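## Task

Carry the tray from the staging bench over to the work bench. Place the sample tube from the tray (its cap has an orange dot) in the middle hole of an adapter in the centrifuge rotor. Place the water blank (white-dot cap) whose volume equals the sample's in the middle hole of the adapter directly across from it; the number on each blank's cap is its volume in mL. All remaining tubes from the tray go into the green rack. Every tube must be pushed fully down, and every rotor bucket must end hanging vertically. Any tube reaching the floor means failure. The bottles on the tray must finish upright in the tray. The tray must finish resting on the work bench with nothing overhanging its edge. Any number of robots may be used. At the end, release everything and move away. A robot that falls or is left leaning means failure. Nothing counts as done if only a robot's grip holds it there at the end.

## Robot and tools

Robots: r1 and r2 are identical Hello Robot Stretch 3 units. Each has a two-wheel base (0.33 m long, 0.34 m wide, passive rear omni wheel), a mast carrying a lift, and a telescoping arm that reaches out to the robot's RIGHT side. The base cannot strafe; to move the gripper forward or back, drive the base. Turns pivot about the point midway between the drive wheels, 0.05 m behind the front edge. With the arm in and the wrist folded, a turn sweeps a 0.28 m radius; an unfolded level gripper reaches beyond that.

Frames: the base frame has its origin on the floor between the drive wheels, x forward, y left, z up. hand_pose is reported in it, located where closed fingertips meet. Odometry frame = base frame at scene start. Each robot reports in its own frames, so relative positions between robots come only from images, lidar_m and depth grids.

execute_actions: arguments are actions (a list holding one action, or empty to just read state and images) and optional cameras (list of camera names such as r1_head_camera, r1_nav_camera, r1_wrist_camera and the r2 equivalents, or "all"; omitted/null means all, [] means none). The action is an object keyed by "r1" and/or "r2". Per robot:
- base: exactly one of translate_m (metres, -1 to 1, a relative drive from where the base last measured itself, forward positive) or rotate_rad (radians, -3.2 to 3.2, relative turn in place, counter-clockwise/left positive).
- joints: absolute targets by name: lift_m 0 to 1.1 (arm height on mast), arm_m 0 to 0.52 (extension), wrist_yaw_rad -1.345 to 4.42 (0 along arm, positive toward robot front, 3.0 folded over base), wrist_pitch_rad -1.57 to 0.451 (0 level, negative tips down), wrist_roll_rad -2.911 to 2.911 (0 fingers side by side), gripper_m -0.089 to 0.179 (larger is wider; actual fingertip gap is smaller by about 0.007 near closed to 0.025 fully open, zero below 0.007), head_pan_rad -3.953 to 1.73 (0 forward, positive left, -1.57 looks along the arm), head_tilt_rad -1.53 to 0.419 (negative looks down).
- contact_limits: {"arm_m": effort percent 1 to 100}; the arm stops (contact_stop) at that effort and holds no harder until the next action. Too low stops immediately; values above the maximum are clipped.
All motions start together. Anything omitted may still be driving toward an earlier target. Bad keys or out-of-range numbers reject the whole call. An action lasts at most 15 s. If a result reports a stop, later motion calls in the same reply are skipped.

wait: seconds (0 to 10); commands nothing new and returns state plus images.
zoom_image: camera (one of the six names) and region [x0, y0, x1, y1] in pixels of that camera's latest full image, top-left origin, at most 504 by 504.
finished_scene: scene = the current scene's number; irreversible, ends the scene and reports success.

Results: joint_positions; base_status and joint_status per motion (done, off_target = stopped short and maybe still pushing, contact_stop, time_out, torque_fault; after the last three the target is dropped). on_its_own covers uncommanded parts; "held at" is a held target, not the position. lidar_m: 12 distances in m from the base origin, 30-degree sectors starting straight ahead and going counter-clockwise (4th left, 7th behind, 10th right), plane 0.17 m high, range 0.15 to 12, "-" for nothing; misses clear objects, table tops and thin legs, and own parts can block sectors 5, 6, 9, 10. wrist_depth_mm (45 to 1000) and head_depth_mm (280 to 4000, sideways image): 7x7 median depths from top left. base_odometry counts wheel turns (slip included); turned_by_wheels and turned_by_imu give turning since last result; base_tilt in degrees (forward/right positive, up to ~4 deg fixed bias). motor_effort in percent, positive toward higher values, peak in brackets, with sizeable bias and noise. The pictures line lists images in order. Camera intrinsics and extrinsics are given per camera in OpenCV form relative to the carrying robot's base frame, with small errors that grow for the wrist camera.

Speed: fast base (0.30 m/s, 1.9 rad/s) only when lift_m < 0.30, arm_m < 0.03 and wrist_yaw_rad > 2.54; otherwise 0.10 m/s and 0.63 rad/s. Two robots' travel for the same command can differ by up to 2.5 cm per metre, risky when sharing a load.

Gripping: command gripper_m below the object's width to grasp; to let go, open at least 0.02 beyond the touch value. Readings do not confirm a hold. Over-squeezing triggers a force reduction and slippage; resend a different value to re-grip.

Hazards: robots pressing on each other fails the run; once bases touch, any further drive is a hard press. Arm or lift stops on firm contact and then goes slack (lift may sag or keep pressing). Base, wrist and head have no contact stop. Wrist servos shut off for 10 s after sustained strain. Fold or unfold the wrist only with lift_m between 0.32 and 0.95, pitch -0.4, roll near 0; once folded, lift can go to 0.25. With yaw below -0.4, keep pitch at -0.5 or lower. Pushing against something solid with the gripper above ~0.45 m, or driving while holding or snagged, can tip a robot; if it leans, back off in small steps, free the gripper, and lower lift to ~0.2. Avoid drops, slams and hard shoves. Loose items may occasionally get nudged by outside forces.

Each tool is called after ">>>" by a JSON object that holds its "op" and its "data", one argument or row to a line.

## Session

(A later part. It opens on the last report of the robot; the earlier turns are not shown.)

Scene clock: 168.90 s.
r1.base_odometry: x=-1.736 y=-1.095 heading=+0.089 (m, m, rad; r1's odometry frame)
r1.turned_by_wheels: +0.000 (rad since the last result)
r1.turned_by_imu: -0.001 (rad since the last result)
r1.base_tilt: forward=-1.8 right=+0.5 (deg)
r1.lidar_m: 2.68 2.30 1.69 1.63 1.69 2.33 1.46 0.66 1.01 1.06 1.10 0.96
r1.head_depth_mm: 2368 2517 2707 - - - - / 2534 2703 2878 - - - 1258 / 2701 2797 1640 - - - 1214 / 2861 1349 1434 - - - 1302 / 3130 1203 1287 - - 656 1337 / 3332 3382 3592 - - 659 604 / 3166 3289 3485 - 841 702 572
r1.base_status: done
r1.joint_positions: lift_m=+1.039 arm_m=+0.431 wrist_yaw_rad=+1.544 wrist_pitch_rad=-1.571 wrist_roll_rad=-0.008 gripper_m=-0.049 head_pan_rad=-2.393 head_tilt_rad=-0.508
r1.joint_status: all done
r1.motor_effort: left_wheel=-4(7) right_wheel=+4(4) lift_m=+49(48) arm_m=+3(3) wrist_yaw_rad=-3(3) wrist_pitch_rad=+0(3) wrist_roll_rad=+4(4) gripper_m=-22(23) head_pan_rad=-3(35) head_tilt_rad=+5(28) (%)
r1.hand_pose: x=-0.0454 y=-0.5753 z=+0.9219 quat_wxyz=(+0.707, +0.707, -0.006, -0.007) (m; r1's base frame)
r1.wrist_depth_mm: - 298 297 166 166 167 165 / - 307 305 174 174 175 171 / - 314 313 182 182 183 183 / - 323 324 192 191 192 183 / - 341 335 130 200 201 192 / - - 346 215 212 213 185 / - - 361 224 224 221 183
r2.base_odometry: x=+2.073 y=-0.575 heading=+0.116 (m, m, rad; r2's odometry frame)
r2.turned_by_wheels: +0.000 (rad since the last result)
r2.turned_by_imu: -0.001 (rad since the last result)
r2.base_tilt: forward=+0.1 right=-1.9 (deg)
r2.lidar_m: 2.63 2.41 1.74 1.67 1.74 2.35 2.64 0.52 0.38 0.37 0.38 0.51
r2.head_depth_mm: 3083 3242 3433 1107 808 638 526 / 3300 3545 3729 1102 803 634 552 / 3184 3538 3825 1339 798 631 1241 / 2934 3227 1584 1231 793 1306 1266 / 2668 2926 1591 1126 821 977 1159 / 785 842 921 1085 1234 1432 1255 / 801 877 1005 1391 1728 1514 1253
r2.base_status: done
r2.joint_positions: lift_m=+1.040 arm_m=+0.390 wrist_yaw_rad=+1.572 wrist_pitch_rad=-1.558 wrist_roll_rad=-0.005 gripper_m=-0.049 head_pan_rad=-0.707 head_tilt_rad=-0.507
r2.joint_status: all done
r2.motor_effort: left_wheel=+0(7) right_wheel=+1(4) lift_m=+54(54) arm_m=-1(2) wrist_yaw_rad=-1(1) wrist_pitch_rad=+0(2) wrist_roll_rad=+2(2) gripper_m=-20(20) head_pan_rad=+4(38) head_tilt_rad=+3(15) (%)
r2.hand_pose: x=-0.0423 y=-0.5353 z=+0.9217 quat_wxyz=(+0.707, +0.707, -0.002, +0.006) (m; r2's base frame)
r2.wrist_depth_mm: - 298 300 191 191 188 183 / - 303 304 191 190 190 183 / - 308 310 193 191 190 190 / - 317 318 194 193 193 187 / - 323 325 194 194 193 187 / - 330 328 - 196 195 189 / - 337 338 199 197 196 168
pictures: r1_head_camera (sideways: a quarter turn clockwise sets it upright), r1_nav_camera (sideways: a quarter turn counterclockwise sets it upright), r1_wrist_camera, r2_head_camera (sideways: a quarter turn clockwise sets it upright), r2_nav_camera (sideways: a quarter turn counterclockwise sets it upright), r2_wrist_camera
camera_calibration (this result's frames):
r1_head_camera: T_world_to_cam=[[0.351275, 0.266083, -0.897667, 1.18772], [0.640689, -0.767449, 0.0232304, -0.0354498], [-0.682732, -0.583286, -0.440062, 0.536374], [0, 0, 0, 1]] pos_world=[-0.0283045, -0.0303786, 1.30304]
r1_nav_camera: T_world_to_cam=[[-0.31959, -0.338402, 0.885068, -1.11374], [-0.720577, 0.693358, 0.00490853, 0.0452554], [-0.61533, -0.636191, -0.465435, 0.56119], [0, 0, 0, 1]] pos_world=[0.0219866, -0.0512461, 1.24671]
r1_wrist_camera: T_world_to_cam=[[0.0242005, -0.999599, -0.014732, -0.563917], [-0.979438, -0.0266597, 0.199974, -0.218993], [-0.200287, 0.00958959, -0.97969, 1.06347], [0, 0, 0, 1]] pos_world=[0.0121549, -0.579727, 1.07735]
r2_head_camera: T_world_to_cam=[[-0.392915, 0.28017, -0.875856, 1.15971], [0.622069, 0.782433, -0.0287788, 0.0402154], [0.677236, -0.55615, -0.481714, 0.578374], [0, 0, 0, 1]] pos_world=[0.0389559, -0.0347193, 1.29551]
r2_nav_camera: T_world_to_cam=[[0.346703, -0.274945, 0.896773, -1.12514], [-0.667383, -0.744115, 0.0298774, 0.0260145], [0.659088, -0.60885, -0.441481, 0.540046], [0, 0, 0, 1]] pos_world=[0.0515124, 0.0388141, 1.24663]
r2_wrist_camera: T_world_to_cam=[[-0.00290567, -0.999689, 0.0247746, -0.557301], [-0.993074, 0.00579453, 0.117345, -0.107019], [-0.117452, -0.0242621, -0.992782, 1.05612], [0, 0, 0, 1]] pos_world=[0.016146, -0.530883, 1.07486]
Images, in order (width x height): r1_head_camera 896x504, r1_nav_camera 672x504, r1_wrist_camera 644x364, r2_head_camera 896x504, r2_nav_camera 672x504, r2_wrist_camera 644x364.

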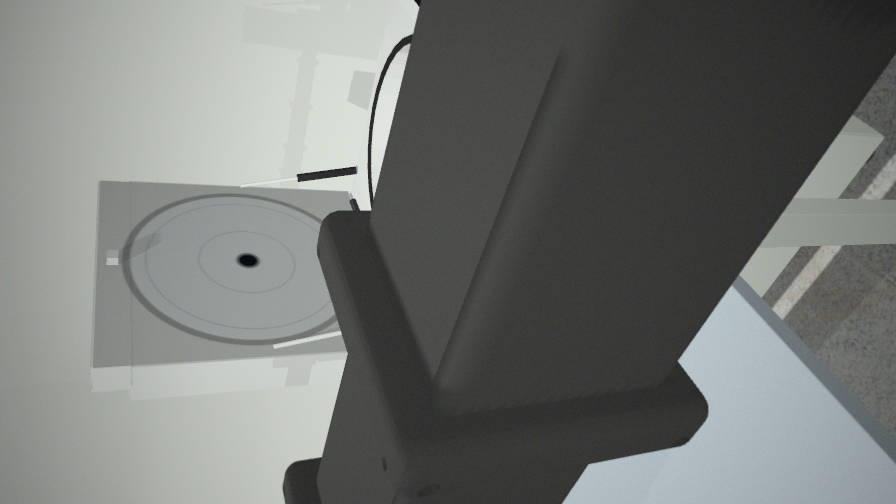

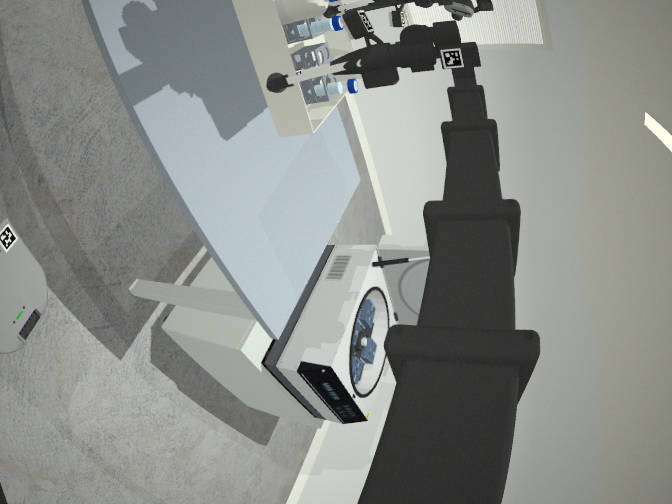

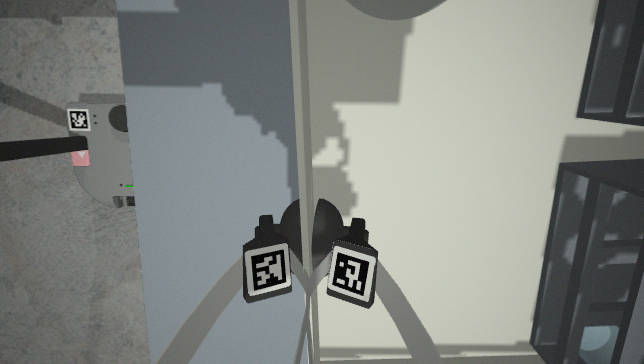

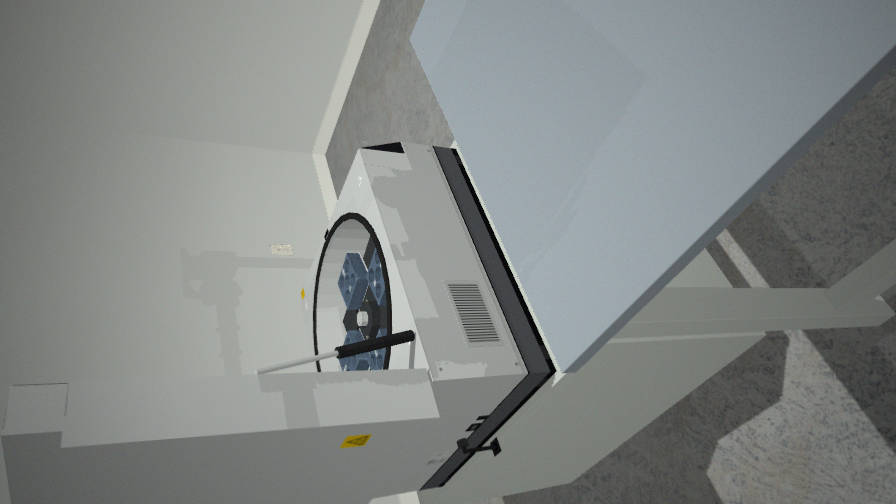

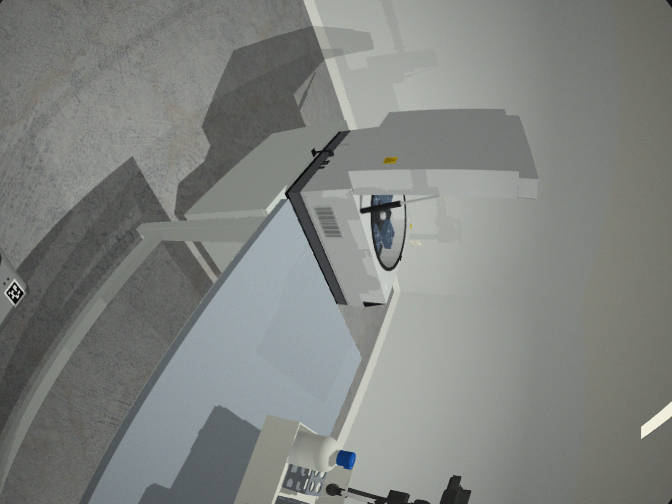

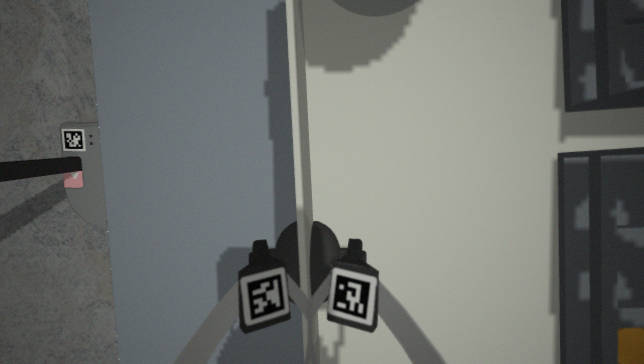

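>>> {"op": "execute_actions", "data": {
  "actions": [
    {"r1":{"joints":{"lift_m":0.922,"arm_m":0.423}},"r2":{"joints":{"lift_m":0.922,"arm_m":0.383}}}
  ],
  "cameras": []
}}

>>> {"op": "execute_actions", "data": {
  "actions": [
    {"r1":{"joints":{"lift_m":0.915}},"r2":{"joints":{"lift_m":0.915}}}
  ],
  "cameras": []
}}

>>> {"op": "execute_actions", "data": {
  "actions": [
    {"r1":{"joints":{"gripper_m":0.07}},"r2":{"joints":{"gripper_m":0.07}}}
  ],
  "cameras": []
}}

>>> {"op": "execute_actions", "data": {
  "actions": [
    {"r1":{"joints":{"lift_m":1.095,"head_pan_rad":-1.57,"head_tilt_rad":-0.7}},"r2":{"joints":{"lift_m":1.095,"head_pan_rad":-1.9,"head_tilt_rad":-0.6}}}
  ],
  "cameras": []
}}

>>> {"op": "execute_actions", "data": {
  "actions": [
    {"r1":{"base":{"rotate_rad":0.3},"joints":{"arm_m":0.0}},"r2":{"joints":{"arm_m":0.51}}}
  ],
  "cameras": ["r2_head_camera","r2_wrist_camera"]
}}

>>> {"op": "execute_actions", "data": {
  "actions": [
    {"r1":{"base":{"translate_m":-0.5}}}
  ],
  "cameras": []
}}

>>> {"op": "execute_actions", "data": {
  "actions": [
    {"r1":{"base":{"rotate_rad":-0.3},"joints":{"head_pan_rad":-2.1}}}
  ],
  "cameras": ["r1_head_camera","r1_nav_camera"]
}}

Scene clock: 190.90 s.
r1.base_odometry: x=-1.736 y=-1.095 heading=+0.090 (m, m, rad; r1's odometry frame)
r1.turned_by_wheels: +0.000 (rad since the last result)
r1.turned_by_imu: +0.000 (rad since the last result)
r1.base_tilt: forward=-1.6 right=+0.6 (deg)
r1.lidar_m: 2.69 2.30 1.69 1.63 1.70 2.32 1.46 0.66 1.02 1.06 1.10 0.96
r1.head_depth_mm: 2371 2513 2690 1211 1209 1407 1364 / 2557 2704 2879 1267 1066 1067 1239 / 2728 2809 1647 1242 1131 1064 1161 / 2906 1354 1466 1239 901 744 - / 3135 1205 1293 1332 903 719 - / 3332 3393 3717 3077 907 - - / 3127 3320 3494 3105 929 - 544
r1.base_status: not commanded
r1.joint_positions: lift_m=+0.922 arm_m=+0.423 wrist_yaw_rad=+1.544 wrist_pitch_rad=-1.556 wrist_roll_rad=-0.008 gripper_m=-0.049 head_pan_rad=-2.393 head_tilt_rad=-0.508
r1.joint_status: all done
r1.motor_effort: left_wheel=-1(4) right_wheel=+0(4) lift_m=+38(41) arm_m=-4(4) wrist_yaw_rad=-3(3) wrist_pitch_rad=-7(8) wrist_roll_rad=+4(4) gripper_m=-19(22) head_pan_rad=-2(3) head_tilt_rad=+5(4) (%)
r1.hand_pose: x=-0.0418 y=-0.5680 z=+0.8041 quat_wxyz=(+0.707, +0.707, -0.011, -0.002) (m; r1's base frame)
r1.wrist_depth_mm: 188 188 187 174 170 172 169 / 193 192 192 182 178 177 174 / 200 199 198 186 185 184 183 / 205 203 204 193 191 190 186 / 214 211 209 - 197 196 189 / 221 218 216 211 205 205 197 / - 224 223 217 213 214 180
r2.base_odometry: x=+2.073 y=-0.575 heading=+0.117 (m, m, rad; r2's odometry frame)
r2.turned_by_wheels: +0.000 (rad since the last result)
r2.turned_by_imu: +0.000 (rad since the last result)
r2.base_tilt: forward=-0.1 right=-1.9 (deg)
r2.lidar_m: 2.63 2.40 1.74 1.67 1.73 2.35 2.64 0.52 0.38 0.37 0.38 0.51
r2.head_depth_mm: 3088 3248 3409 1108 806 636 527 / 3288 3548 3734 1099 803 633 552 / 3159 3549 3851 1336 800 631 1240 / 2902 3230 1557 1234 793 1310 1271 / 2708 2971 1583 1125 823 976 1159 / 786 844 923 1080 1242 1430 1257 / 800 877 1005 1392 1727 1513 1255
r2.base_status: not commanded
r2.joint_positions: lift_m=+0.922 arm_m=+0.383 wrist_yaw_rad=+1.572 wrist_pitch_rad=-1.547 wrist_roll_rad=-0.005 gripper_m=-0.049 head_pan_rad=-0.707 head_tilt_rad=-0.507
r2.joint_status: all done
r2.motor_effort: left_wheel=+4(5) right_wheel=-4(4) lift_m=+38(44) arm_m=-4(3) wrist_yaw_rad=-2(1) wrist_pitch_rad=-6(6) wrist_roll_rad=+2(2) gripper_m=-16(20) head_pan_rad=+3(3) head_tilt_rad=+3(4) (%)
r2.hand_pose: x=-0.0395 y=-0.5286 z=+0.8040 quat_wxyz=(+0.707, +0.707, -0.006, +0.010) (m; r2's base frame)
r2.wrist_depth_mm: 186 190 190 186 186 185 182 / 192 190 192 187 188 189 183 / 195 194 194 189 190 190 191 / 197 200 199 192 192 193 186 / 202 203 204 195 195 194 190 / 207 205 207 - 198 197 193 / 209 210 213 205 199 201 172
pictures: none
No camera images: the call's "cameras" was empty. Leave "cameras" out to get every camera's image.

Scene clock: 191.57 s.
r1.base_odometry: x=-1.736 y=-1.095 heading=+0.090 (m, m, rad; r1's odometry frame)
r1.turned_by_wheels: +0.000 (rad since the last result)
r1.turned_by_imu: +0.000 (rad since the last result)
r1.base_tilt: forward=-1.6 right=+0.6 (deg)
r1.lidar_m: 2.69 2.29 1.68 1.63 1.69 2.33 1.46 0.66 1.02 1.06 1.11 0.96
r1.head_depth_mm: 2382 2516 2695 1216 1211 1394 1360 / 2534 2715 2890 1267 1065 1065 1253 / 2702 2824 1640 1240 1133 1070 1170 / 2883 1349 1465 1243 901 745 - / 3138 1204 1296 1324 903 720 - / 3351 3398 3718 3102 905 750 - / 3141 3262 3510 3121 913 - -
r1.base_status: not commanded
r1.joint_positions: lift_m=+0.915 arm_m=+0.423 wrist_yaw_rad=+1.544 wrist_pitch_rad=-1.557 wrist_roll_rad=-0.008 gripper_m=-0.049 head_pan_rad=-2.393 head_tilt_rad=-0.508
r1.joint_status: all done
r1.motor_effort: left_wheel=-1(2) right_wheel=+0(0) lift_m=+34(38) arm_m=-4(3) wrist_yaw_rad=-2(3) wrist_pitch_rad=-7(7) wrist_roll_rad=+4(4) gripper_m=-20(20) head_pan_rad=-2(3) head_tilt_rad=+4(4) (%)
r1.hand_pose: x=-0.0419 y=-0.5679 z=+0.7972 quat_wxyz=(+0.707, +0.707, -0.011, -0.002) (m; r1's base frame)
r1.wrist_depth_mm: 182 181 181 178 160 174 171 / 187 186 186 183 180 180 174 / 192 192 190 188 185 185 183 / 199 198 196 194 191 190 187 / 206 203 202 - 197 196 189 / 213 209 210 206 203 202 195 / 221 216 215 212 209 209 180
r2.base_odometry: x=+2.073 y=-0.575 heading=+0.117 (m, m, rad; r2's odometry frame)
r2.turned_by_wheels: +0.000 (rad since the last result)
r2.turned_by_imu: +0.000 (rad since the last result)
r2.base_tilt: forward=-0.1 right=-2.0 (deg)
r2.lidar_m: 2.63 2.40 1.74 1.67 1.73 2.35 2.63 0.53 0.38 0.37 0.38 0.51
r2.head_depth_mm: 3048 3291 3427 1113 809 636 526 / 3314 3583 3764 1101 802 633 552 / 3171 3576 3727 1343 797 631 1242 / 2921 3274 1568 1232 793 1303 1267 / 2691 2937 1590 1123 820 973 1158 / 785 843 919 1086 1237 1433 1257 / 801 877 1007 1389 1710 1513 1249
r2.base_status: not commanded
r2.joint_positions: lift_m=+0.915 arm_m=+0.383 wrist_yaw_rad=+1.572 wrist_pitch_rad=-1.547 wrist_roll_rad=-0.005 gripper_m=-0.049 head_pan_rad=-0.707 head_tilt_rad=-0.507
r2.joint_status: all done
r2.motor_effort: left_wheel=+4(4) right_wheel=-4(4) lift_m=+39(40) arm_m=-4(4) wrist_yaw_rad=-1(1) wrist_pitch_rad=-6(6) wrist_roll_rad=+2(2) gripper_m=-17(16) head_pan_rad=+3(3) head_tilt_rad=+3(3) (%)
r2.hand_pose: x=-0.0393 y=-0.5286 z=+0.7969 quat_wxyz=(+0.707, +0.707, -0.006, +0.011) (m; r2's base frame)
r2.wrist_depth_mm: 180 181 183 180 182 183 179 / 184 184 186 185 184 185 183 / 186 188 189 188 189 190 190 / 190 193 192 191 192 193 187 / 195 195 196 194 195 196 190 / 199 200 199 - 200 199 195 / 202 203 203 203 202 204 174
pictures: none
No camera images: the call's "cameras" was empty. Leave "cameras" out to get every camera's image.

Scene clock: 193.27 s.
r1.base_odometry: x=-1.736 y=-1.095 heading=+0.090 (m, m, rad; r1's odometry frame)
r1.turned_by_wheels: +0.000 (rad since the last result)
r1.turned_by_imu: +0.000 (rad since the last result)
r1.base_tilt: forward=-1.6 right=+0.6 (deg)
r1.lidar_m: 2.69 2.30 1.69 1.63 1.70 2.33 1.46 0.66 1.02 1.06 1.10 0.96
r1.head_depth_mm: 2386 2509 2690 1212 1210 1388 1359 / 2554 2698 2873 1265 1067 1061 1251 / 2680 2819 1636 1244 1136 1067 1165 / 2885 1348 1466 1241 901 745 - / 3142 1205 1297 1334 904 722 - / 3348 3370 3668 3106 910 747 - / 3153 3274 3460 3115 911 - -
r1.base_status: not commanded
r1.joint_positions: lift_m=+0.915 arm_m=+0.423 wrist_yaw_rad=+1.543 wrist_pitch_rad=-1.565 wrist_roll_rad=-0.003 gripper_m=+0.070 head_pan_rad=-2.393 head_tilt_rad=-0.508
r1.joint_status: all done
r1.motor_effort: left_wheel=-2(2) right_wheel=+1(0) lift_m=+34(35) arm_m=-4(4) wrist_yaw_rad=-2(3) wrist_pitch_rad=-3(7) wrist_roll_rad=+1(4) gripper_m=+1(78) head_pan_rad=-3(3) head_tilt_rad=+5(4) (%)
r1.hand_pose: x=-0.0440 y=-0.5679 z=+0.7974 quat_wxyz=(+0.707, +0.707, -0.011, -0.007) (m; r1's base frame)
r1.wrist_depth_mm: 180 181 179 177 174 175 173 / 187 186 185 183 181 180 175 / 192 192 191 189 186 185 185 / 198 197 197 194 192 192 187 / 207 204 202 201 197 197 190 / 214 212 211 206 207 204 196 / 222 219 217 214 212 210 180
r2.base_odometry: x=+2.073 y=-0.575 heading=+0.117 (m, m, rad; r2's odometry frame)
r2.turned_by_wheels: +0.000 (rad since the last result)
r2.turned_by_imu: +0.000 (rad since the last result)
r2.base_tilt: forward=+0.0 right=-2.1 (deg)
r2.lidar_m: 2.63 2.39 1.74 1.68 1.73 2.35 2.64 0.53 0.38 0.37 0.38 0.51
r2.head_depth_mm: 3027 3222 3452 1103 811 637 526 / 3299 3573 3725 1101 804 633 552 / 3163 3532 3832 1338 798 630 1245 / 2944 3196 1581 1229 794 1305 1265 / 2698 2940 1590 1127 821 977 1156 / 785 844 920 1079 1232 1437 1255 / 800 877 1007 1389 1714 1512 1254
r2.base_status: not commanded
r2.joint_positions: lift_m=+0.915 arm_m=+0.383 wrist_yaw_rad=+1.572 wrist_pitch_rad=-1.550 wrist_roll_rad=-0.005 gripper_m=+0.070 head_pan_rad=-0.707 head_tilt_rad=-0.507
r2.joint_status: all done
r2.motor_effort: left_wheel=+4(5) right_wheel=-3(3) lift_m=+39(39) arm_m=-4(4) wrist_yaw_rad=-1(1) wrist_pitch_rad=-4(6) wrist_roll_rad=+2(2) gripper_m=+1(81) head_pan_rad=+3(3) head_tilt_rad=+3(3) (%)
r2.hand_pose: x=-0.0403 y=-0.5286 z=+0.7970 quat_wxyz=(+0.707, +0.707, -0.005, +0.009) (m; r2's base frame)
r2.wrist_depth_mm: 180 181 182 182 181 183 179 / 184 186 187 186 188 187 183 / 188 188 190 190 190 191 191 / 192 191 192 192 192 195 189 / 194 196 197 196 198 199 193 / 197 200 203 201 - 201 196 / 202 204 205 204 205 207 176
pictures: none
No camera images: the call's "cameras" was empty. Leave "cameras" out to get every camera's image.

Scene clock: 195.73 s.
r1.base_odometry: x=-1.736 y=-1.095 heading=+0.090 (m, m, rad; r1's odometry frame)
r1.turned_by_wheels: +0.000 (rad since the last result)
r1.turned_by_imu: +0.000 (rad since the last result)
r1.base_tilt: forward=-1.7 right=+0.6 (deg)
r1.lidar_m: 2.69 2.31 1.69 1.63 1.70 2.33 1.46 0.67 1.01 1.06 1.10 0.96
r1.head_depth_mm: 2803 3048 3035 905 713 621 1226 / 2750 3003 3000 908 714 619 1226 / 2719 3025 1186 841 699 623 1224 / - 2966 3042 859 697 622 1225 / 777 2212 1603 817 697 624 1229 / 2592 2974 3038 797 700 610 1236 / 2674 2928 3119 923 723 610 1227
r1.base_status: not commanded
r1.joint_positions: lift_m=+1.095 arm_m=+0.423 wrist_yaw_rad=+1.543 wrist_pitch_rad=-1.565 wrist_roll_rad=-0.003 gripper_m=+0.070 head_pan_rad=-1.577 head_tilt_rad=-0.691
r1.joint_status: all done
r1.motor_effort: left_wheel=-2(2) right_wheel=+1(1) lift_m=+41(43) arm_m=-3(4) wrist_yaw_rad=-2(2) wrist_pitch_rad=-3(3) wrist_roll_rad=+2(2) gripper_m=-1(0) head_pan_rad=+3(36) head_tilt_rad=-5(26) (%)
r1.hand_pose: x=-0.0441 y=-0.5679 z=+0.9771 quat_wxyz=(+0.707, +0.707, -0.011, -0.007) (m; r1's base frame)
r1.wrist_depth_mm: - - 352 277 218 293 337 / - - 362 355 355 295 348 / - 371 371 367 365 332 360 / - 386 382 378 377 339 371 / - - 396 389 383 324 355 / - - 411 405 408 330 374 / - - 423 421 418 413 413
r2.base_odometry: x=+2.073 y=-0.575 heading=+0.117 (m, m, rad; r2's odometry frame)
r2.turned_by_wheels: +0.000 (rad since the last result)
r2.turned_by_imu: +0.000 (rad since the last result)
r2.base_tilt: forward=-0.1 right=-1.9 (deg)
r2.lidar_m: 2.63 2.41 1.74 1.67 1.73 2.35 2.64 0.53 0.38 0.36 0.38 0.51
r2.head_depth_mm: - 3500 3387 943 731 1346 1171 / - 3319 3347 951 729 642 1220 / - 3239 3336 946 724 605 1213 / 2857 3081 3277 941 721 587 1211 / 2737 2976 3140 859 681 584 1185 / - - 3029 804 670 582 1148 / - 2772 2982 913 650 580 1124
r2.base_status: not commanded
r2.joint_positions: lift_m=+1.095 arm_m=+0.383 wrist_yaw_rad=+1.572 wrist_pitch_rad=-1.551 wrist_roll_rad=-0.005 gripper_m=+0.070 head_pan_rad=-1.893 head_tilt_rad=-0.592
r2.joint_status: all done
r2.motor_effort: left_wheel=+4(4) right_wheel=-3(3) lift_m=+45(48) arm_m=-4(3) wrist_yaw_rad=-1(1) wrist_pitch_rad=-4(4) wrist_roll_rad=+2(2) gripper_m=+1(1) head_pan_rad=-2(37) head_tilt_rad=-2(12) (%)
r2.hand_pose: x=-0.0404 y=-0.5286 z=+0.9768 quat_wxyz=(+0.707, +0.707, -0.005, +0.009) (m; r2's base frame)
r2.wrist_depth_mm: - 353 351 281 351 304 357 / - 354 354 357 359 331 363 / - 363 365 368 371 336 369 / - 368 369 376 373 317 333 / - 382 379 377 376 322 347 / - - 384 387 - 330 341 / - - 396 397 401 403 406
pictures: none
No camera images: the call's "cameras" was empty. Leave "cameras" out to get every camera's image.

Scene clock: 200.03 s.
r1.base_odometry: x=-1.736 y=-1.095 heading=+0.390 (m, m, rad; r1's odometry frame)
r1.turned_by_wheels: +0.300 (rad since the last result)
r1.turned_by_imu: +0.302 (rad since the last result)
r1.base_tilt: forward=-1.6 right=+0.8 (deg)
r1.lidar_m: 3.04 1.84 1.63 1.64 1.94 2.62 0.81 0.66 1.06 1.07 0.98 0.96
r1.head_depth_mm: - - - - - - 1175 / - - - - - - - / - - - - 716 965 1199 / - 3140 3229 877 741 - 1201 / 2837 3215 1257 912 764 - 1189 / 2924 3260 1257 919 746 - 1188 / 3012 3386 1265 916 723 1399 1233
r1.base_status: done
r1.joint_positions: lift_m=+1.095 arm_m=+0.002 wrist_yaw_rad=+1.543 wrist_pitch_rad=-1.567 wrist_roll_rad=-0.002 gripper_m=+0.070 head_pan_rad=-1.577 head_tilt_rad=-0.692
r1.joint_status: all done
joint sent to its limit — the command would take r1.arm_m past its lower limit, so that joint was sent only as far as its limit.
r1.motor_effort: left_wheel=-2(6) right_wheel=+1(5) lift_m=+41(41) arm_m=-4(5) wrist_yaw_rad=-1(2) wrist_pitch_rad=-2(2) wrist_roll_rad=+2(2) gripper_m=+0(0) head_pan_rad=+3(3) head_tilt_rad=-6(6) (%)
r1.hand_pose: x=-0.0445 y=-0.1466 z=+0.9771 quat_wxyz=(+0.707, +0.707, -0.010, -0.008) (m; r1's base frame)
r1.wrist_depth_mm: - - - - - - 346 / - - - - - - 353 / - - - - - - 364 / - - - - - - 377 / - - - - - 400 385 / - - - - - 399 395 / - - - - - 417 412
r2.base_odometry: x=+2.073 y=-0.575 heading=+0.117 (m, m, rad; r2's odometry frame)
r2.turned_by_wheels: +0.000 (rad since the last result)
r2.turned_by_imu: +0.000 (rad since the last result)
r2.base_tilt: forward=-0.1 right=-1.9 (deg)
r2.lidar_m: 2.63 2.40 1.74 1.67 1.73 2.35 2.64 0.53 0.38 0.36 0.38 0.51
r2.head_depth_mm: - 3424 3390 943 732 1351 1166 / - 3343 3324 950 727 642 1217 / - 3168 3333 945 726 607 1215 / 2848 3096 3287 937 723 588 1211 / 2727 2988 3181 862 683 584 1183 / 2636 - 3084 806 670 582 1151 / - 2720 3019 915 650 580 1123
r2.base_status: not commanded
r2.joint_positions: lift_m=+1.095 arm_m=+0.510 wrist_yaw_rad=+1.571 wrist_pitch_rad=-1.551 wrist_roll_rad=-0.004 gripper_m=+0.070 head_pan_rad=-1.893 head_tilt_rad=-0.592
r2.joint_status: all done
r2.motor_effort: left_wheel=+4(4) right_wheel=-3(3) lift_m=+45(45) arm_m=+4(5) wrist_yaw_rad=-1(1) wrist_pitch_rad=-4(4) wrist_roll_rad=+2(2) gripper_m=+1(1) head_pan_rad=-2(2) head_tilt_rad=-3(2) (%)
r2.hand_pose: x=-0.0404 y=-0.6547 z=+0.9768 quat_wxyz=(+0.707, +0.707, -0.005, +0.008) (m; r2's base frame)
r2.wrist_depth_mm: 349 348 260 346 299 355 330 / 355 356 357 356 331 359 335 / 360 359 365 366 366 368 369 / 366 369 370 361 314 373 379 / 374 380 377 376 371 298 241 / 379 387 382 377 - 331 242 / 396 394 387 393 399 403 405
pictures: r2_head_camera (sideways: a quarter turn clockwise sets it upright), r2_wrist_camera
camera_calibration (this result's frames):
r2_head_camera: T_world_to_cam=[[0.135166, 0.538441, -0.831752, 1.09898], [0.959512, -0.280498, -0.0256548, 0.0340869], [-0.247119, -0.794608, -0.554554, 0.678785], [0, 0, 0, 1]] pos_world=[-0.0135111, -0.0428063, 1.29138]
r2_wrist_camera: T_world_to_cam=[[-0.00491732, -0.999682, 0.0247238, -0.678132], [-0.993903, 0.00760933, 0.109999, -0.10258], [-0.110152, -0.0240321, -0.993624, 1.10943], [0, 0, 0, 1]] pos_world=[0.0169168, -0.650474, 1.13041]
Images, in order (width x height): r2_head_camera 896x504, r2_wrist_camera 644x364.

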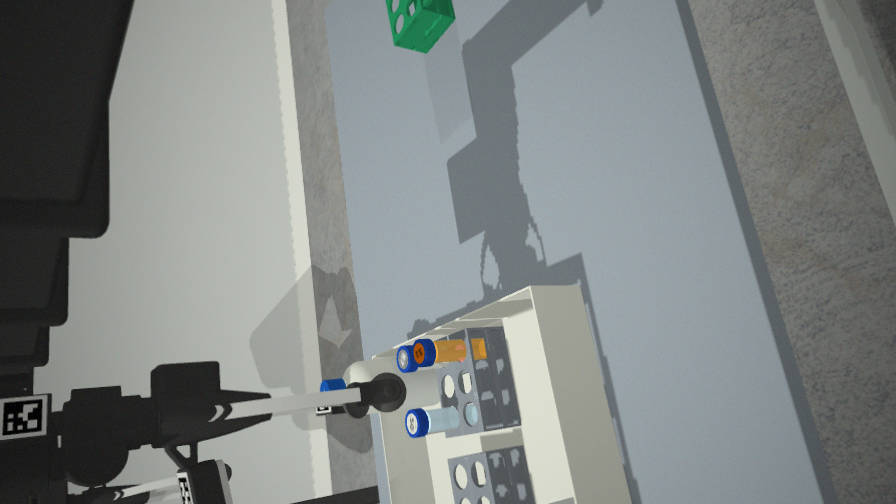

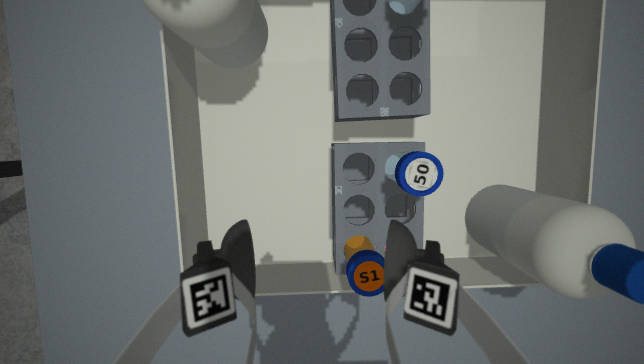

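Scene clock: 206.00 s.
r1.base_odometry: x=-2.198 y=-1.285 heading=+0.389 (m, m, rad; r1's odometry frame)
r1.turned_by_wheels: +0.000 (rad since the last result)
r1.turned_by_imu: -0.002 (rad since the last result)
r1.base_tilt: forward=-1.7 right=+0.6 (deg)
r1.lidar_m: 3.32 2.01 1.78 1.79 2.12 2.14 0.43 0.33 0.26 0.91 1.08 1.37
r1.head_depth_mm: - - - - - - 481 / - - - - - - - / - - - - 739 569 492 / - 3004 3181 879 741 - 493 / 2660 2905 2887 893 764 - 493 / 2799 3096 3066 832 743 - 505 / 2842 3197 3082 838 673 603 527
r1.base_status: done
r1.joint_positions: lift_m=+1.095 arm_m=+0.002 wrist_yaw_rad=+1.543 wrist_pitch_rad=-1.567 wrist_roll_rad=-0.002 gripper_m=+0.070 head_pan_rad=-1.577 head_tilt_rad=-0.692
r1.joint_status: not commanded
r1.motor_effort: left_wheel=-2(6) right_wheel=+1(2) lift_m=+41(41) arm_m=-4(4) wrist_yaw_rad=-2(2) wrist_pitch_rad=-2(2) wrist_roll_rad=+1(1) gripper_m=+0(0) head_pan_rad=+3(3) head_tilt_rad=-6(5) (%)
r1.hand_pose: x=-0.0445 y=-0.1466 z=+0.9771 quat_wxyz=(+0.707, +0.707, -0.010, -0.008) (m; r1's base frame)
r1.wrist_depth_mm: - - - - - 344 346 / - - - - - 355 354 / - - - - 370 367 365 / - - - - 381 374 375 / - - - - 391 392 389 / - - - 715 644 403 401 / - - - 651 654 659 409
r2.base_odometry: x=+2.073 y=-0.575 heading=+0.117 (m, m, rad; r2's odometry frame)
r2.turned_by_wheels: +0.000 (rad since the last result)
r2.turned_by_imu: +0.000 (rad since the last result)
r2.base_tilt: forward=-0.1 right=-1.9 (deg)
r2.lidar_m: 2.63 2.41 1.75 1.67 1.73 2.34 2.64 0.53 0.38 0.37 0.38 0.51
r2.head_depth_mm: - 3457 3379 941 732 1341 1171 / - 3322 3320 950 728 642 1215 / - 3217 3314 942 724 607 1212 / 2836 3070 3279 942 721 588 1214 / 2732 2980 3193 861 682 584 1177 / 2649 - 3077 808 669 582 1154 / - 2750 2972 916 650 581 1124
r2.base_status: not commanded
r2.joint_positions: lift_m=+1.095 arm_m=+0.510 wrist_yaw_rad=+1.571 wrist_pitch_rad=-1.551 wrist_roll_rad=-0.004 gripper_m=+0.070 head_pan_rad=-1.893 head_tilt_rad=-0.592
r2.joint_status: not commanded
r2.motor_effort: left_wheel=+4(4) right_wheel=-3(3) lift_m=+45(45) arm_m=+4(4) wrist_yaw_rad=-1(1) wrist_pitch_rad=-4(4) wrist_roll_rad=+2(1) gripper_m=+1(1) head_pan_rad=-2(2) head_tilt_rad=-4(3) (%)
r2.hand_pose: x=-0.0404 y=-0.6547 z=+0.9768 quat_wxyz=(+0.707, +0.707, -0.005, +0.008) (m; r2's base frame)
r2.wrist_depth_mm: 347 345 257 348 299 357 336 / 352 356 357 354 332 354 336 / 367 355 362 360 369 368 371 / 371 368 372 368 310 370 381 / 381 380 379 376 382 299 242 / 388 387 377 375 - 333 241 / 398 394 396 398 400 399 403
pictures: none
No camera images: the call's "cameras" was empty. Leave "cameras" out to get every camera's image.

Scene clock: 207.77 s.
r1.base_odometry: x=-2.198 y=-1.285 heading=+0.090 (m, m, rad; r1's odometry frame)
r1.turned_by_wheels: -0.300 (rad since the last result)
r1.turned_by_imu: -0.303 (rad since the last result)
r1.base_tilt: forward=-1.7 right=+0.8 (deg)
r1.lidar_m: 1.38 2.51 1.85 1.78 1.84 2.21 0.88 0.33 0.27 0.26 0.95 1.30
r1.head_depth_mm: - 2562 2542 936 654 664 811 / - 1084 1113 907 656 671 717 / - 1001 1071 941 716 786 718 / - 932 1000 867 - 808 869 / - - - - - - - / - - - - - - 479 / - - - - - - 505
r1.base_status: done
r1.joint_positions: lift_m=+1.095 arm_m=+0.002 wrist_yaw_rad=+1.543 wrist_pitch_rad=-1.567 wrist_roll_rad=-0.002 gripper_m=+0.070 head_pan_rad=-2.093 head_tilt_rad=-0.692
r1.joint_status: all done
r1.motor_effort: left_wheel=+1(4) right_wheel=-2(4) lift_m=+41(40) arm_m=-4(4) wrist_yaw_rad=-1(1) wrist_pitch_rad=-2(2) wrist_roll_rad=+1(2) gripper_m=-1(1) head_pan_rad=-2(28) head_tilt_rad=-4(5) (%)
r1.hand_pose: x=-0.0445 y=-0.1466 z=+0.9771 quat_wxyz=(+0.707, +0.707, -0.010, -0.008) (m; r1's base frame)
r1.wrist_depth_mm: - - - - 349 346 342 / - - - - 360 354 352 / - - - - 367 365 365 / - - - - 382 379 375 / - - - - 635 625 629 / - - - - 639 621 637 / - - - - 587 567 556
r2.base_odometry: x=+2.073 y=-0.575 heading=+0.117 (m, m, rad; r2's odometry frame)
r2.turned_by_wheels: +0.000 (rad since the last result)
r2.turned_by_imu: +0.000 (rad since the last result)
r2.base_tilt: forward=-0.1 right=-1.9 (deg)
r2.lidar_m: 2.63 2.40 1.74 1.68 1.73 2.35 2.65 0.53 0.38 0.36 0.38 0.51
r2.head_depth_mm: - 3458 3422 945 732 1347 1175 / - 3315 3349 948 727 641 1223 / - 3189 3351 941 725 605 1215 / 2850 3074 3299 934 721 588 1210 / 2730 2976 3167 861 681 586 1179 / 2633 - 3055 808 670 582 1151 / - 2722 2999 918 650 581 1128
r2.base_status: not commanded
r2.joint_positions: lift_m=+1.095 arm_m=+0.510 wrist_yaw_rad=+1.571 wrist_pitch_rad=-1.551 wrist_roll_rad=-0.004 gripper_m=+0.070 head_pan_rad=-1.893 head_tilt_rad=-0.592
r2.joint_status: not commanded
r2.motor_effort: left_wheel=+4(4) right_wheel=-3(3) lift_m=+45(45) arm_m=+4(4) wrist_yaw_rad=-1(1) wrist_pitch_rad=-4(4) wrist_roll_rad=+2(2) gripper_m=+1(1) head_pan_rad=-2(2) head_tilt_rad=-4(2) (%)
r2.hand_pose: x=-0.0404 y=-0.6547 z=+0.9768 quat_wxyz=(+0.707, +0.707, -0.005, +0.008) (m; r2's base frame)
r2.wrist_depth_mm: 348 348 258 349 300 355 342 / 355 354 353 353 330 360 337 / 364 365 360 362 365 365 373 / 365 370 368 367 315 369 376 / 379 372 374 374 370 298 239 / 381 383 382 368 - 332 243 / 390 394 393 401 403 401 401
pictures: r1_head_camera (sideways: a quarter turn clockwise sets it upright), r1_nav_camera (sideways: a quarter turn counterclockwise sets it upright)
camera_calibration (this result's frames):
r1_head_camera: T_world_to_cam=[[0.335275, 0.494006, -0.802215, 1.06335], [0.837127, -0.546851, 0.0131146, -0.023474], [-0.432213, -0.675953, -0.596892, 0.738896], [0, 0, 0, 1]] pos_world=[-0.0175026, -0.0386772, 1.29438]
r1_nav_camera: T_world_to_cam=[[-0.282272, -0.551358, 0.785065, -0.983575], [-0.893214, 0.449598, -0.00540042, 0.0597296], [-0.349987, -0.702756, -0.619389, 0.759873], [0, 0, 0, 1]] pos_world=[0.0416613, -0.0351504, 1.24315]
Images, in order (width x height): r1_head_camera 896x504, r1_nav_camera 672x504.

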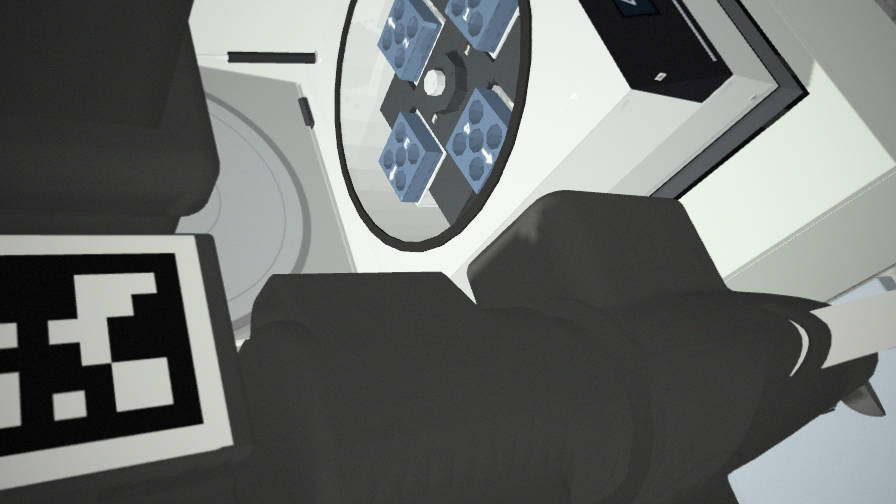

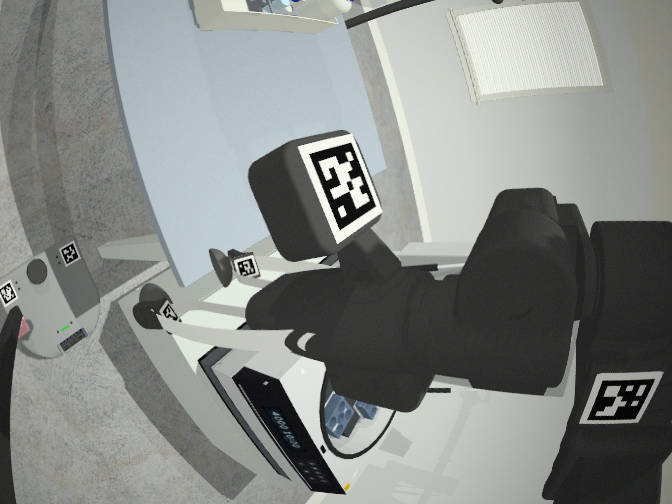

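>>> {"op": "execute_actions", "data": {
  "actions": [
    {"r1":{"base":{"translate_m":-0.58},"joints":{"arm_m":0.35,"wrist_yaw_rad":1.57,"head_pan_rad":-1.4,"head_tilt_rad":-0.8}},"r2":{"base":{"translate_m":0.05},"joints":{"arm_m":0.3,"head_pan_rad":-1.57,"head_tilt_rad":-0.6}}}
  ],
  "cameras": ["r1_head_camera","r1_wrist_camera","r2_head_camera"]
}}

>>> {"op": "zoom_image", "data": {
  "camera": "r2_head_camera",
  "region": [300,60,600,400]
}}

Scene clock: 222.20 s.
r1.base_odometry: x=-2.776 y=-1.337 heading=+0.090 (m, m, rad; r1's odometry frame)
r1.turned_by_wheels: +0.000 (rad since the last result)
r1.turned_by_imu: -0.002 (rad since the last result)
r1.base_tilt: forward=-1.5 right=+0.8 (deg)
r1.lidar_m: 1.95 2.52 1.85 1.78 1.85 1.61 1.55 0.32 0.23 0.23 0.23 0.32
r1.head_depth_mm: - 777 845 796 672 505 523 / 681 768 865 798 656 505 533 / 682 801 868 794 673 513 543 / 690 784 867 826 676 517 564 / 697 791 869 795 677 524 584 / 2696 3020 2529 1843 599 530 607 / 2703 3015 2315 1323 1456 539 660
r1.base_status: done
r1.joint_positions: lift_m=+1.095 arm_m=+0.350 wrist_yaw_rad=+1.567 wrist_pitch_rad=-1.567 wrist_roll_rad=-0.001 gripper_m=+0.070 head_pan_rad=-1.407 head_tilt_rad=-0.790
r1.joint_status: all done
r1.motor_effort: left_wheel=+1(1) right_wheel=-2(4) lift_m=+41(41) arm_m=+5(6) wrist_yaw_rad=+2(4) wrist_pitch_rad=-2(2) wrist_roll_rad=+1(2) gripper_m=+0(0) head_pan_rad=+2(34) head_tilt_rad=-6(22) (%)
r1.hand_pose: x=-0.0445 y=-0.4948 z=+0.9771 quat_wxyz=(+0.707, +0.707, -0.002, +0.000) (m; r1's base frame)
r1.wrist_depth_mm: - 309 348 375 365 365 300 / - 317 375 376 370 391 313 / - 329 393 384 381 361 326 / - 345 388 390 393 390 333 / - 353 392 414 400 409 343 / - - 389 423 402 392 351 / - 375 370 398 404 366 361
r2.base_odometry: x=+2.123 y=-0.569 heading=+0.117 (m, m, rad; r2's odometry frame)
r2.turned_by_wheels: +0.000 (rad since the last result)
r2.turned_by_imu: +0.000 (rad since the last result)
r2.base_tilt: forward=+0.1 right=-1.9 (deg)
r2.lidar_m: 2.58 2.41 1.75 1.68 1.73 2.35 2.69 0.52 0.38 0.36 0.38 0.51
r2.head_depth_mm: 2716 2898 3169 959 732 594 1197 / 2693 2937 3136 877 683 591 1198 / - - - 850 678 589 1188 / 2638 2908 3106 931 678 587 1183 / 2628 2929 3124 783 664 585 1180 / 2649 2903 3133 928 713 581 1176 / 2636 2937 3134 922 712 581 1181
r2.base_status: done
r2.joint_positions: lift_m=+1.095 arm_m=+0.300 wrist_yaw_rad=+1.571 wrist_pitch_rad=-1.551 wrist_roll_rad=-0.004 gripper_m=+0.070 head_pan_rad=-1.577 head_tilt_rad=-0.592
r2.joint_status: all done
r2.motor_effort: left_wheel=+3(10) right_wheel=-3(5) lift_m=+45(45) arm_m=-4(6) wrist_yaw_rad=-1(1) wrist_pitch_rad=-4(4) wrist_roll_rad=+2(2) gripper_m=+0(1) head_pan_rad=+3(22) head_tilt_rad=-2(4) (%)
r2.hand_pose: x=-0.0405 y=-0.4456 z=+0.9768 quat_wxyz=(+0.707, +0.707, -0.005, +0.008) (m; r2's base frame)
r2.wrist_depth_mm: - - 356 353 350 198 300 / - - 356 365 288 226 306 / - - 365 360 369 365 313 / - - 372 373 372 377 350 / - - 381 381 380 377 323 / - - 388 387 - 387 334 / - - 398 400 401 365 322
pictures: r1_head_camera (sideways: a quarter turn clockwise sets it upright), r1_wrist_camera, r2_head_camera (sideways: a quarter turn clockwise sets it upright)
camera_calibration (this result's frames):
r1_head_camera: T_world_to_cam=[[-0.065931, 0.669755, -0.73965, 0.984242], [0.994322, 0.106151, 0.00748796, -0.0171063], [0.0835297, -0.734956, -0.67295, 0.834689], [0, 0, 0, 1]] pos_world=[0.01218, -0.0439252, 1.28983]
r1_wrist_camera: T_world_to_cam=[[0.0402079, -0.999085, -0.0145696, -0.481833], [-0.979608, -0.0422884, 0.196416, -0.231246], [-0.196853, 0.00637499, -0.980412, 1.11625], [0, 0, 0, 1]] pos_world=[0.0125793, -0.498288, 1.13278]
r2_head_camera: T_world_to_cam=[[-0.0389176, 0.553807, -0.831735, 1.10002], [0.999169, 0.0316865, -0.0256536, 0.0338435], [0.0121476, -0.832042, -0.55458, 0.677237], [0, 0, 0, 1]] pos_world=[0.000767931, -0.0467816, 1.29137]
Images, in order (width x height): r1_head_camera 896x504, r1_wrist_camera 644x364, r2_head_camera 896x504.

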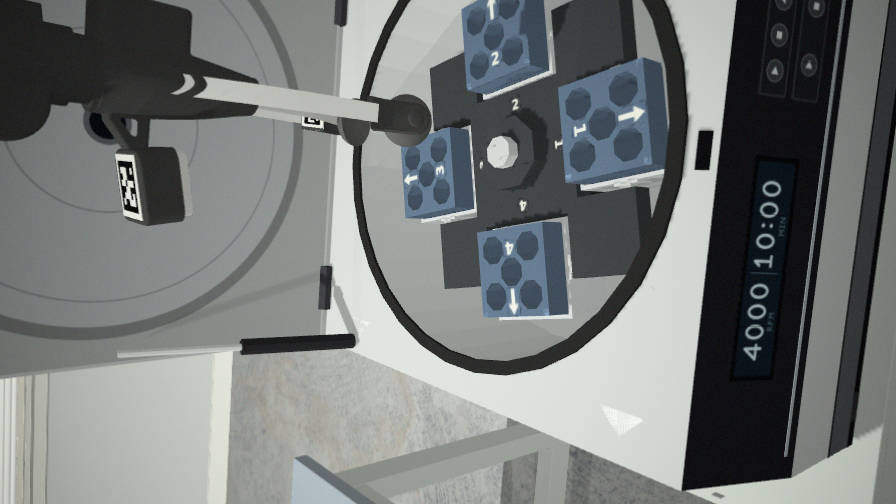

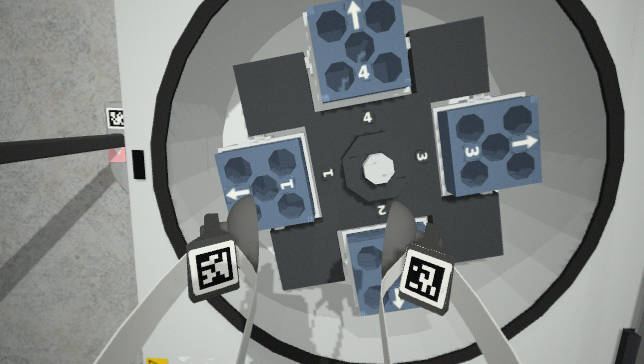

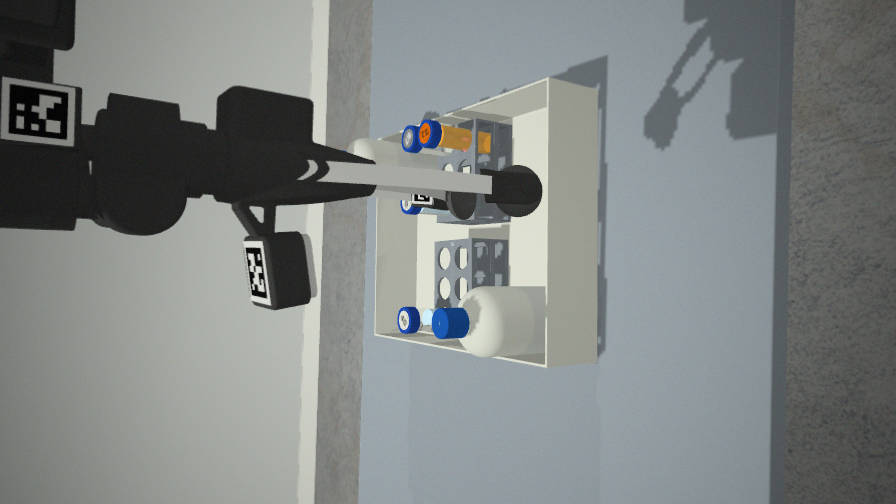

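Region (300, 60, 600, 400) of r2_head_camera's 896x504 image, scaled by 1.482, with more detail than that image has; it fills the left 445 columns of this view, and the rest is white.

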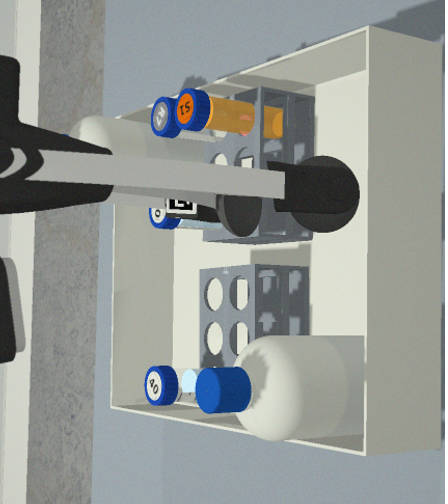

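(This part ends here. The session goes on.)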